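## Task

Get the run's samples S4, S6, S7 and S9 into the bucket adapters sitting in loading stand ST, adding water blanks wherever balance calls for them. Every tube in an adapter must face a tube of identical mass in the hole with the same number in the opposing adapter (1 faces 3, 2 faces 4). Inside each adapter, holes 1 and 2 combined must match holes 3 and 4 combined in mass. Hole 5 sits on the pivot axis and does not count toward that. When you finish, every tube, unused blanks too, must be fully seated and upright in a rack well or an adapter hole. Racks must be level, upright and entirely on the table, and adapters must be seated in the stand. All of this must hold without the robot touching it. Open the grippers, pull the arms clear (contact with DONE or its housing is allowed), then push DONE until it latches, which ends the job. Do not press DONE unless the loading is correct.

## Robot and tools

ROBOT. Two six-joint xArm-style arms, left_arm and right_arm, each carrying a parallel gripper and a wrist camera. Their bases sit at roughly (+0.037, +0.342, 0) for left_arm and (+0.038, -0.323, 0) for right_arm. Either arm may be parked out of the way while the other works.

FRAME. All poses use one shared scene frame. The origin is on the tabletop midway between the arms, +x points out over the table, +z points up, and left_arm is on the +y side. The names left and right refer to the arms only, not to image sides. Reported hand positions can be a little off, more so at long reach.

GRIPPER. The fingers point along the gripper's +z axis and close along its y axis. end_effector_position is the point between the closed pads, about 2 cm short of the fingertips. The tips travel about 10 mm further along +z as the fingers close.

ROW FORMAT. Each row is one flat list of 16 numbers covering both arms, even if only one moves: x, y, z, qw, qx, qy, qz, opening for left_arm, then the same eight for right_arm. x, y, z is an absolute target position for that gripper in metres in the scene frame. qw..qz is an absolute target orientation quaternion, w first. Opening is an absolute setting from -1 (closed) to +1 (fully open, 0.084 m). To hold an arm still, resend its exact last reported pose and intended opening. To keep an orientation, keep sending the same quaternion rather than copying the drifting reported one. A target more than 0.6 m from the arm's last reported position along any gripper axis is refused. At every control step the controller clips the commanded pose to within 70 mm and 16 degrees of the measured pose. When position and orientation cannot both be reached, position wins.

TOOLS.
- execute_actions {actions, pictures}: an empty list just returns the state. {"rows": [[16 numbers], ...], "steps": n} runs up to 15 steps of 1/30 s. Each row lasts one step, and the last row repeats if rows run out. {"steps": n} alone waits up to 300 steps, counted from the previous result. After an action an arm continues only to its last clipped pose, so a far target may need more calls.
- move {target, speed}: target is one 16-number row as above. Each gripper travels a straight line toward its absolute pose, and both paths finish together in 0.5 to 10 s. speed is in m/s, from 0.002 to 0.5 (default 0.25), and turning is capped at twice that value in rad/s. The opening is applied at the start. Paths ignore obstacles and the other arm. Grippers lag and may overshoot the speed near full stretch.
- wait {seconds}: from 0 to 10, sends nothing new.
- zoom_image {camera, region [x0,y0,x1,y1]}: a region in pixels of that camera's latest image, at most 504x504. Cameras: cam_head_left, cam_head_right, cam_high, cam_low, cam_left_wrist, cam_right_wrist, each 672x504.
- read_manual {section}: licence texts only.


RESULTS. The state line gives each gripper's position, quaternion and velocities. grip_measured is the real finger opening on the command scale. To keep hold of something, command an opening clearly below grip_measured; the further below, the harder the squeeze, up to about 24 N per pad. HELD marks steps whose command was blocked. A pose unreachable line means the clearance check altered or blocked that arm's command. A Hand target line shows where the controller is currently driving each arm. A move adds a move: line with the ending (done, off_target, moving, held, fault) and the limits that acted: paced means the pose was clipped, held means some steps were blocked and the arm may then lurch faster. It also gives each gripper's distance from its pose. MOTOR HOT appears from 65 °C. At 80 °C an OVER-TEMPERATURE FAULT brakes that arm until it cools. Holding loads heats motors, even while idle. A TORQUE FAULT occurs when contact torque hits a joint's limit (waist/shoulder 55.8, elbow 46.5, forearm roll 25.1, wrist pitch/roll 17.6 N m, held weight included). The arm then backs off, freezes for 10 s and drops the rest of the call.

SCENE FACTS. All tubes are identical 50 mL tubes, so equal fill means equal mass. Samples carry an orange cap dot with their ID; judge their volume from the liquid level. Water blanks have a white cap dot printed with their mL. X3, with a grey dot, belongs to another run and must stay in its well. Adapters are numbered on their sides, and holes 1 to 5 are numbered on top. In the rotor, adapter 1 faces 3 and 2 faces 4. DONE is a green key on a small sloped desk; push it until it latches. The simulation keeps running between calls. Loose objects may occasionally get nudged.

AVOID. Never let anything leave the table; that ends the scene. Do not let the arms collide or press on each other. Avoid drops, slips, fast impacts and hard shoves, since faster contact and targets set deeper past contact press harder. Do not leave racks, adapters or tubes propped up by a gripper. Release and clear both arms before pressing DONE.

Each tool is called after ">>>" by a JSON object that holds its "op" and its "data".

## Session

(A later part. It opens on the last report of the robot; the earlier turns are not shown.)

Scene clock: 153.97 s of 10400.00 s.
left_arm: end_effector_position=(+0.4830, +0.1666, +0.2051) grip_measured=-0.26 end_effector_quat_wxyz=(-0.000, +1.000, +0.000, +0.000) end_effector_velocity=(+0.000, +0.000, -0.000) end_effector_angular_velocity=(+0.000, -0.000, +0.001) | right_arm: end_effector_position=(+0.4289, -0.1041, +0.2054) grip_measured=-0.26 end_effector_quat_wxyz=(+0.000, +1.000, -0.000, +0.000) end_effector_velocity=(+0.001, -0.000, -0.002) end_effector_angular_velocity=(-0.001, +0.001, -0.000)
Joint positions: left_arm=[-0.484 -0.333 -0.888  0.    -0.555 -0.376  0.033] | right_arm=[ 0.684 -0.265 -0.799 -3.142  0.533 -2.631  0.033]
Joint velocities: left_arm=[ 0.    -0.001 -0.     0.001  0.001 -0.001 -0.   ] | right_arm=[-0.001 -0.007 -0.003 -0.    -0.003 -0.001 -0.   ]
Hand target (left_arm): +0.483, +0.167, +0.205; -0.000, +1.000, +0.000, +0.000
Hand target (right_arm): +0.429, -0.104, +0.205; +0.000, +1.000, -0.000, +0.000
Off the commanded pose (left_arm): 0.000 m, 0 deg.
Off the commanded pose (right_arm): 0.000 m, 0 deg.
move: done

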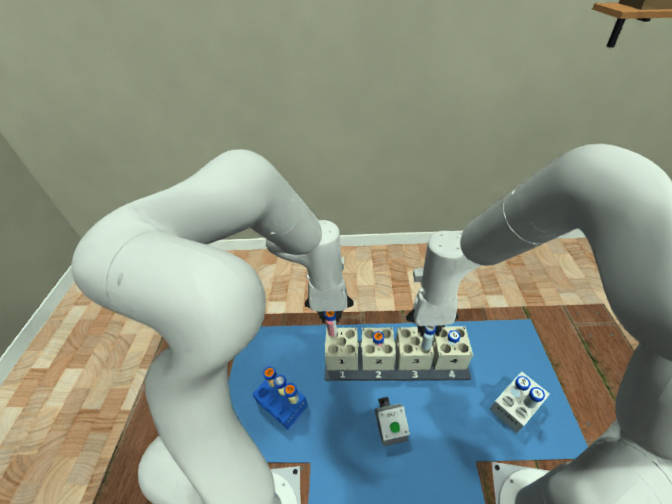

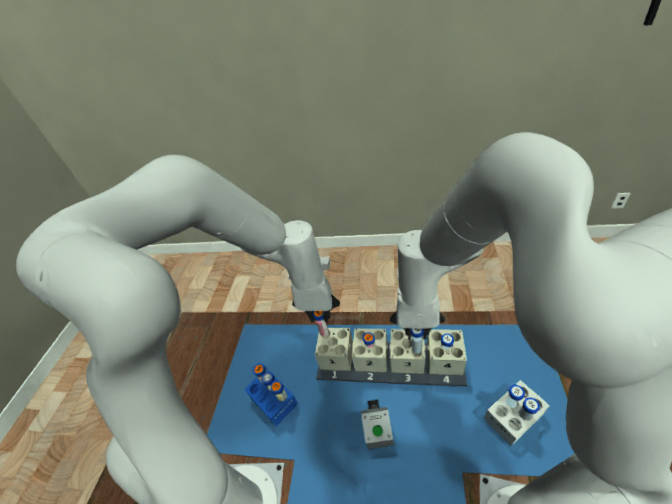

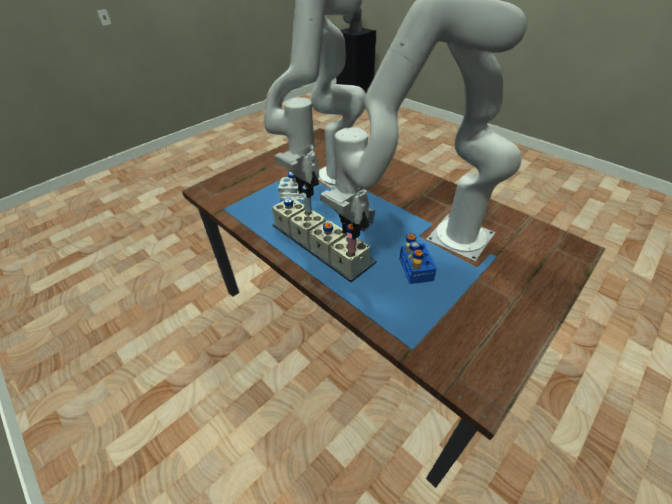

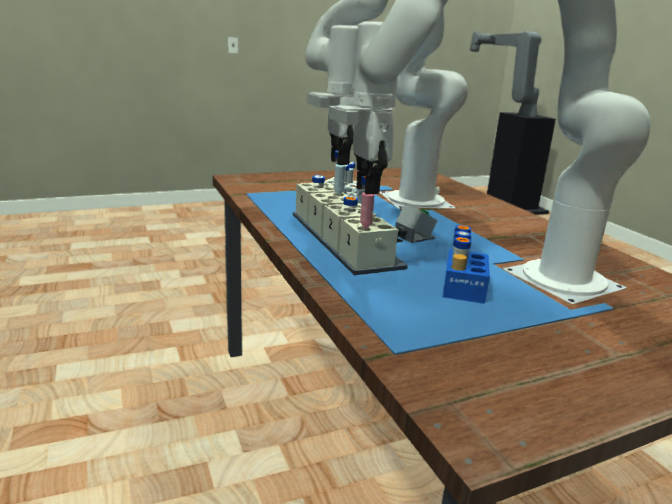

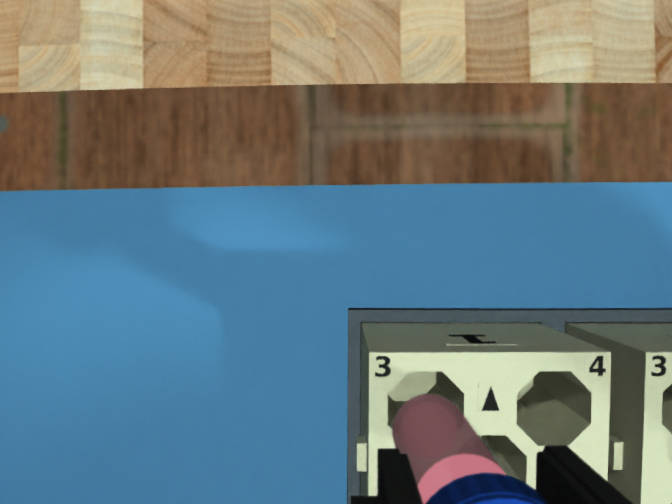

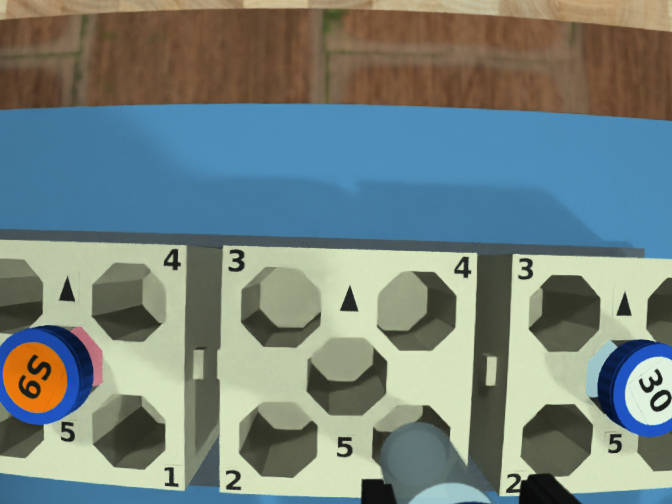

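>>> {"op": "move", "data": {"target": [0.4845,0.1656,0.127,0,1,0,0,-0.45,0.429,-0.104,0.127,0,1,0,0,-0.45], "speed": 0.05}}

>>> {"op": "execute_actions", "data": {"actions": [{"rows":[[0.4845,0.1656,0.127,0,1,0,0,0.25,0.429,-0.104,0.127,0,1,0,0,0.25]]}], "pictures": false}}

>>> {"op": "move", "data": {"target": [0.475,0.1656,0.2,0,1,0,0,0.25,0.42,-0.104,0.2,0,1,0,0,0.25]}}

>>> {"op": "move", "data": {"target": [0.304,0.2745,0.175,0,0.895,0.446,0,0.25,0.2,-0.12,0.27,0,1,0,0,-1]}}

Scene clock: 165.37 s of 10400.00 s.
left_arm: end_effector_position=(+0.4846, +0.1656, +0.1273) grip_measured=-0.26 end_effector_quat_wxyz=(-0.000, +1.000, +0.000, +0.000) end_effector_velocity=(+0.000, +0.000, -0.002) end_effector_angular_velocity=(-0.000, -0.000, +0.001) | right_arm: end_effector_position=(+0.4291, -0.1041, +0.1275) grip_measured=-0.26 end_effector_quat_wxyz=(+0.000, +1.000, -0.000, +0.000) end_effector_velocity=(-0.000, -0.000, -0.003) end_effector_angular_velocity=(-0.001, +0.001, +0.000)
Joint positions: left_arm=[-0.485 -0.483 -0.871  0.001 -0.388 -0.377  0.033] | right_arm=[ 0.684 -0.423 -0.777 -3.143  0.354 -2.63   0.033]
Joint velocities: left_arm=[ 0.001 -0.004 -0.001 -0.001  0.004  0.    -0.   ] | right_arm=[ 0.    -0.006  0.     0.    -0.005 -0.    -0.   ]
Hand target (left_arm): +0.485, +0.166, +0.127; -0.000, +1.000, +0.000, +0.000
Hand target (right_arm): +0.429, -0.104, +0.127; +0.000, +1.000, -0.000, +0.000
Off the commanded pose (left_arm): 0.000 m, 0 deg.
Off the commanded pose (right_arm): 0.000 m, 0 deg.
After step 90, 6.40 s passed at rest.
move: done

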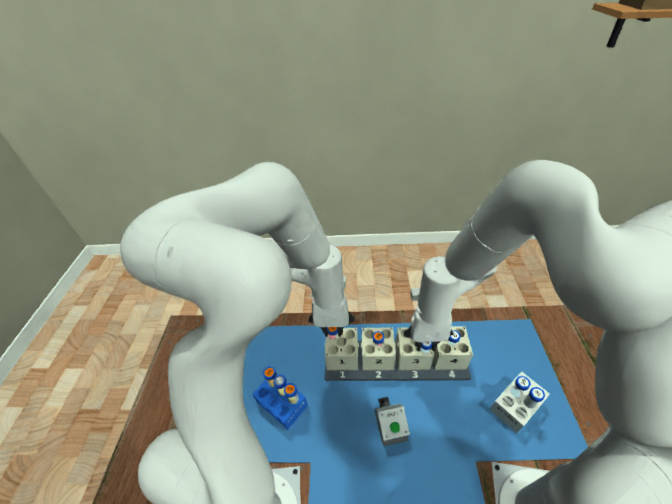

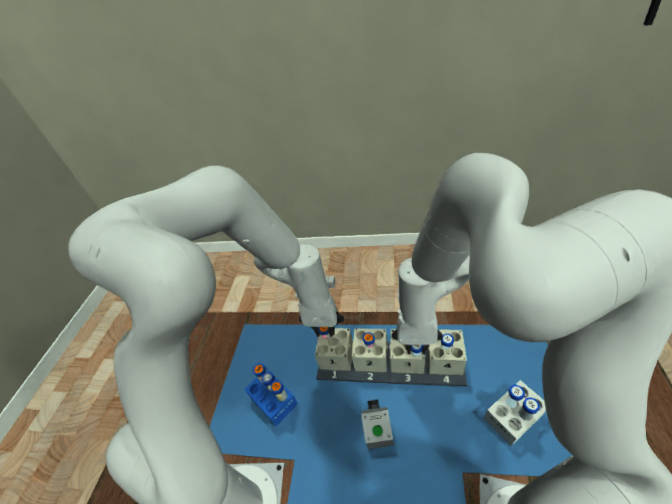

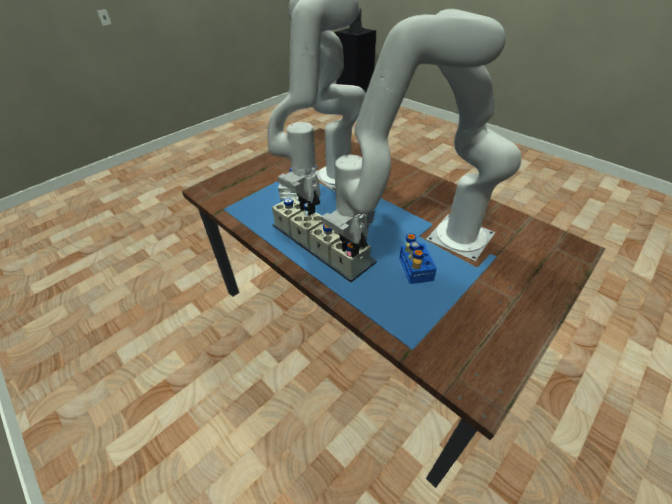

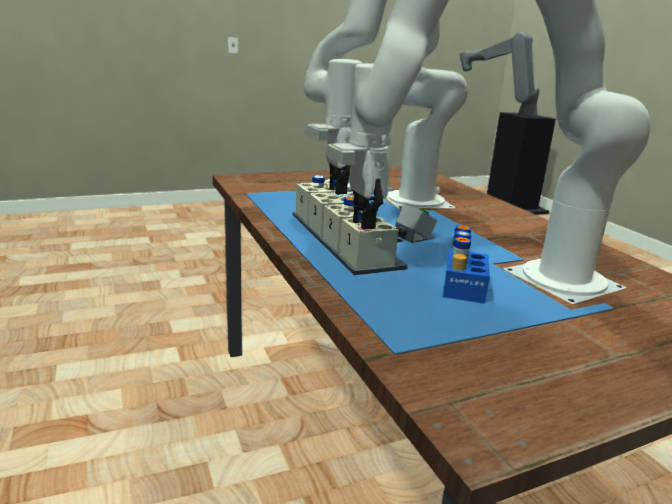

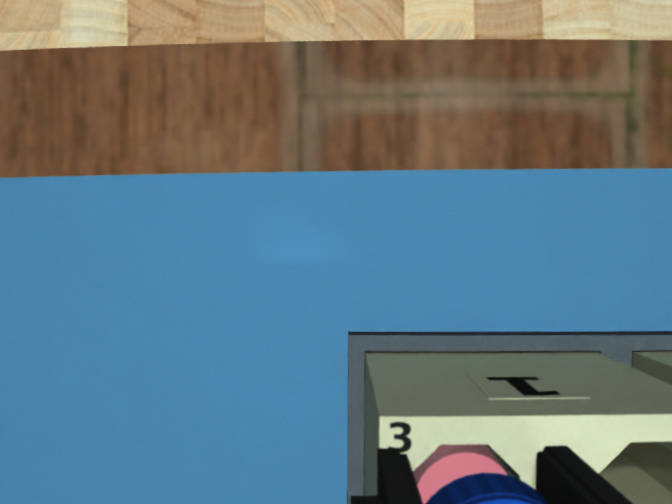

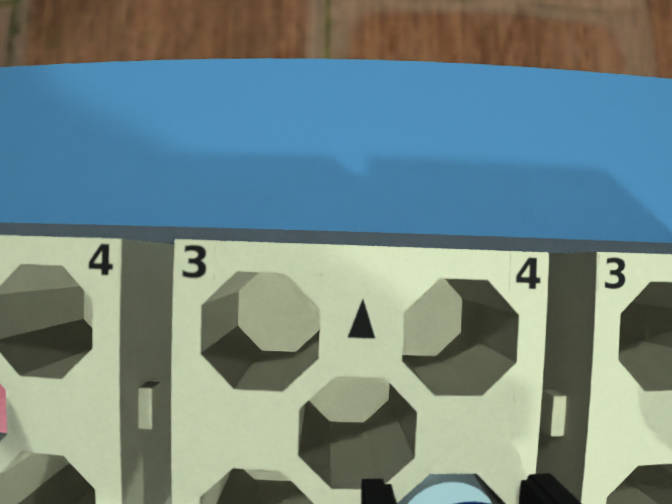

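Scene clock: 165.87 s of 10400.00 s.
left_arm: end_effector_position=(+0.4845, +0.1656, +0.1270) grip_measured=+0.24 end_effector_quat_wxyz=(-0.000, +1.000, +0.000, -0.000) end_effector_velocity=(+0.000, +0.000, -0.000) end_effector_angular_velocity=(-0.001, +0.000, +0.001) | right_arm: end_effector_position=(+0.4290, -0.1040, +0.1270) grip_measured=+0.24 end_effector_quat_wxyz=(+0.000, +1.000, -0.000, +0.000) end_effector_velocity=(+0.000, +0.000, +0.000) end_effector_angular_velocity=(+0.000, -0.000, +0.001)
Joint positions: left_arm=[-0.485 -0.484 -0.871  0.    -0.387 -0.376  0.054] | right_arm=[ 0.684 -0.424 -0.776 -3.142  0.353 -2.631  0.054]
Joint velocities: left_arm=[ 0.001 -0.    -0.    -0.002  0.     0.001  0.001] | right_arm=[ 0.     0.001 -0.     0.     0.    -0.001  0.001]
Hand target (left_arm): +0.485, +0.166, +0.127; -0.000, +1.000, +0.000, +0.000
Hand target (right_arm): +0.429, -0.104, +0.127; +0.000, +1.000, -0.000, +0.000
Off the commanded pose (left_arm): 0.000 m, 0 deg.
Off the commanded pose (right_arm): 0.000 m, 0 deg.
Steps of this call (steps 1 to 15: all 15 steps of this action). Readings (end_effector_position):
1: left_arm (+0.4846, +0.1656, +0.1272) | right_arm (+0.4291, -0.1041, +0.1274)
2: left_arm (+0.4845, +0.1656, +0.1271) | right_arm (+0.4291, -0.1041, +0.1273)
4: left_arm (+0.4844, +0.1657, +0.1270) | right_arm (+0.4290, -0.1040, +0.1272)
8: left_arm (+0.4844, +0.1656, +0.1270) | right_arm (+0.4290, -0.1040, +0.1271)
15: the state above

Scene clock: 167.13 s of 10400.00 s.
left_arm: end_effector_position=(+0.4749, +0.1656, +0.1997) grip_measured=+0.24 end_effector_quat_wxyz=(+0.000, +1.000, -0.000, -0.000) end_effector_velocity=(-0.000, +0.000, +0.002) end_effector_angular_velocity=(-0.000, +0.001, +0.002) | right_arm: end_effector_position=(+0.4199, -0.1040, +0.1995) grip_measured=+0.24 end_effector_quat_wxyz=(-0.000, +1.000, +0.000, -0.000) end_effector_velocity=(+0.000, -0.000, +0.003) end_effector_angular_velocity=(+0.001, -0.002, -0.001)
Joint positions: left_arm=[-0.492 -0.327 -0.864 -0.001 -0.538 -0.383  0.054] | right_arm=[ 0.694 -0.26  -0.774 -3.141  0.515 -2.622  0.054]
Joint velocities: left_arm=[ 0.     0.003 -0.    -0.001 -0.004 -0.001  0.   ] | right_arm=[-0.001  0.005 -0.001  0.     0.004  0.001  0.   ]
Hand target (left_arm): +0.475, +0.166, +0.200; +0.000, +1.000, -0.000, -0.000
Hand target (right_arm): +0.420, -0.104, +0.200; -0.000, +1.000, +0.000, -0.000
Off the commanded pose (left_arm): 0.000 m, 0 deg.
Off the commanded pose (right_arm): 0.001 m, 0 deg.
move: done

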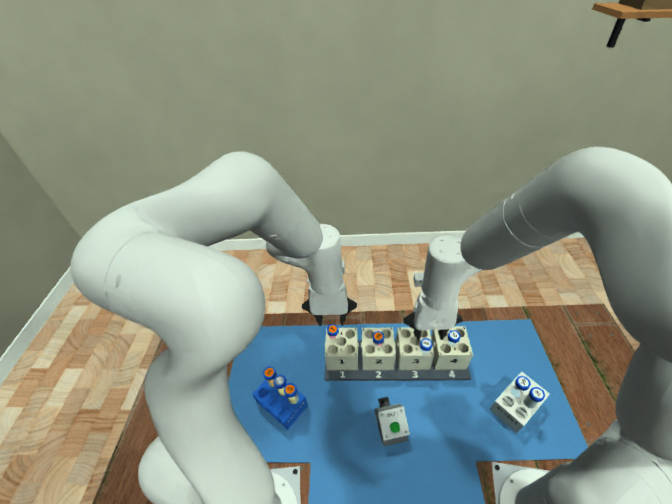

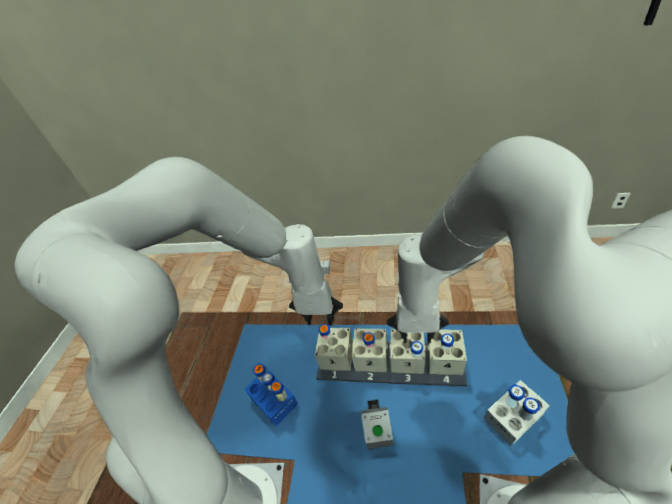

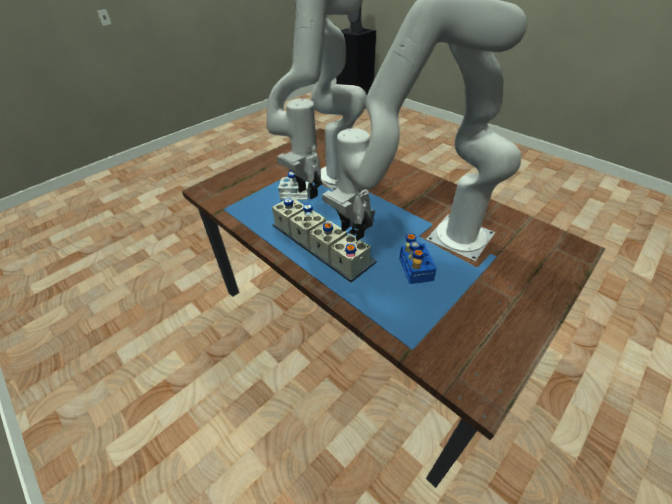

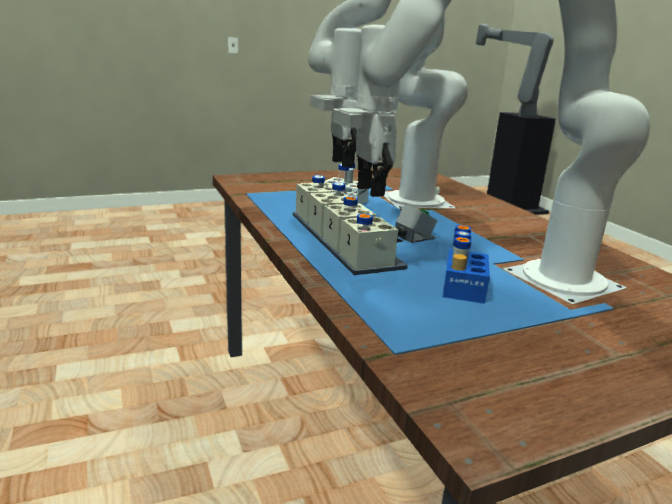

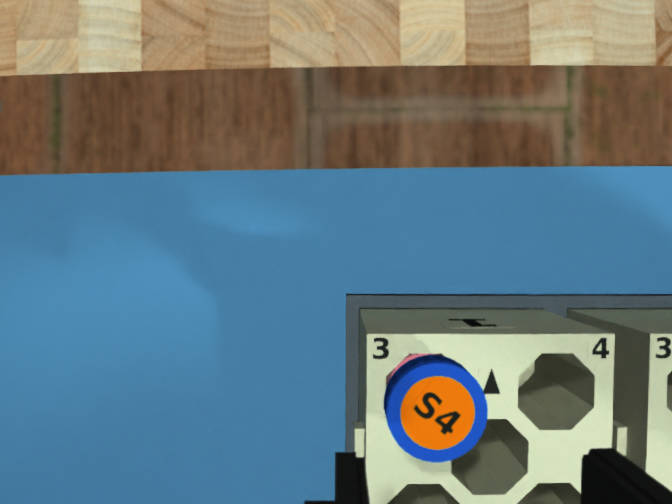

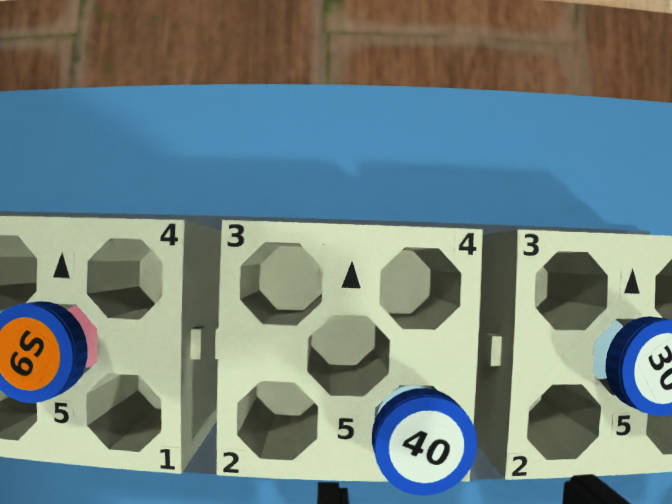

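Scene clock: 169.60 s of 10400.00 s.
left_arm: end_effector_position=(+0.3041, +0.2742, +0.1747) grip_measured=+0.24 end_effector_quat_wxyz=(+0.000, +0.895, +0.446, +0.000) end_effector_velocity=(-0.001, +0.001, +0.000) end_effector_angular_velocity=(+0.004, -0.001, +0.007) | right_arm: end_effector_position=(+0.2002, -0.1196, +0.2691) grip_measured=-1.00 end_effector_quat_wxyz=(-0.000, +1.000, +0.000, -0.001) end_effector_velocity=(-0.002, +0.000, +0.001) end_effector_angular_velocity=(-0.000, -0.001, -0.001)
Joint positions: left_arm=[-0.359  0.074 -0.327  0.    -0.401 -1.174  0.054] | right_arm=[ 1.069  0.357 -0.377 -3.139  0.734 -2.248  0.   ]
Joint velocities: left_arm=[-0.     0.005  0.004  0.012 -0.001 -0.018 -0.   ] | right_arm=[ 0.008  0.007  0.002 -0.001  0.005  0.01   0.   ]
Hand target (left_arm): +0.304, +0.274, +0.175; -0.000, +0.895, +0.446, +0.000
Hand target (right_arm): +0.200, -0.120, +0.269; -0.000, +1.000, +0.000, -0.001
Off the commanded pose (left_arm): 0.000 m, 0 deg.
Off the commanded pose (right_arm): 0.001 m, 0 deg.
move: done

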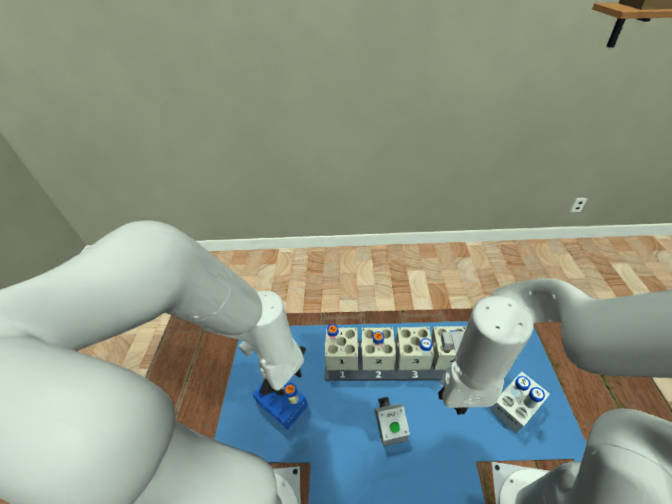

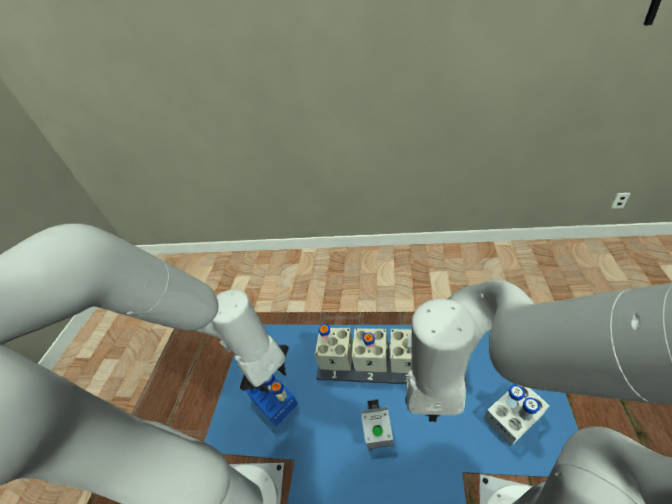

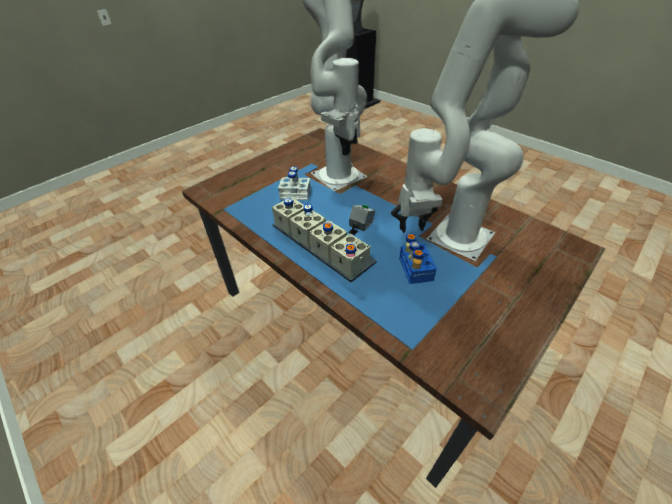

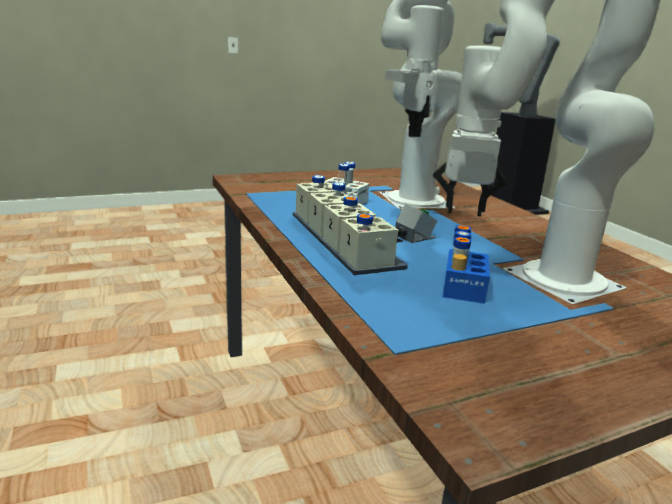

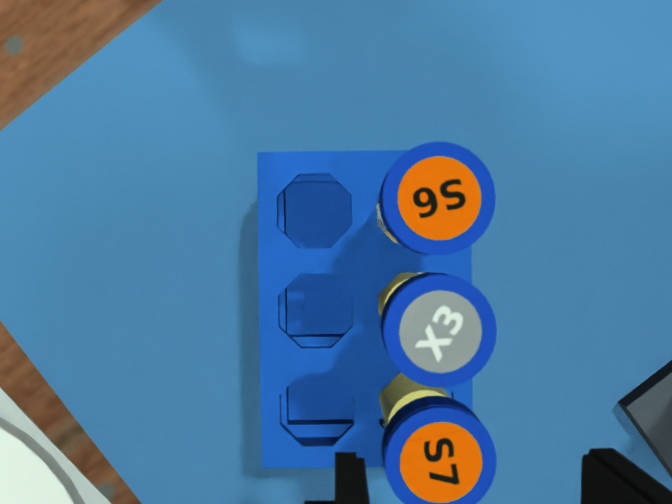

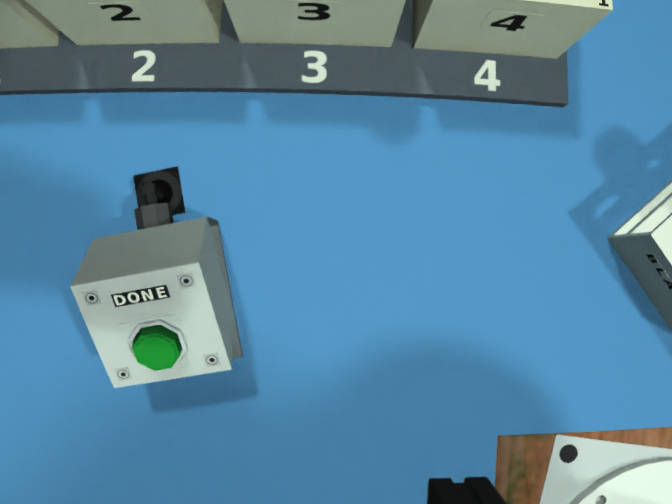

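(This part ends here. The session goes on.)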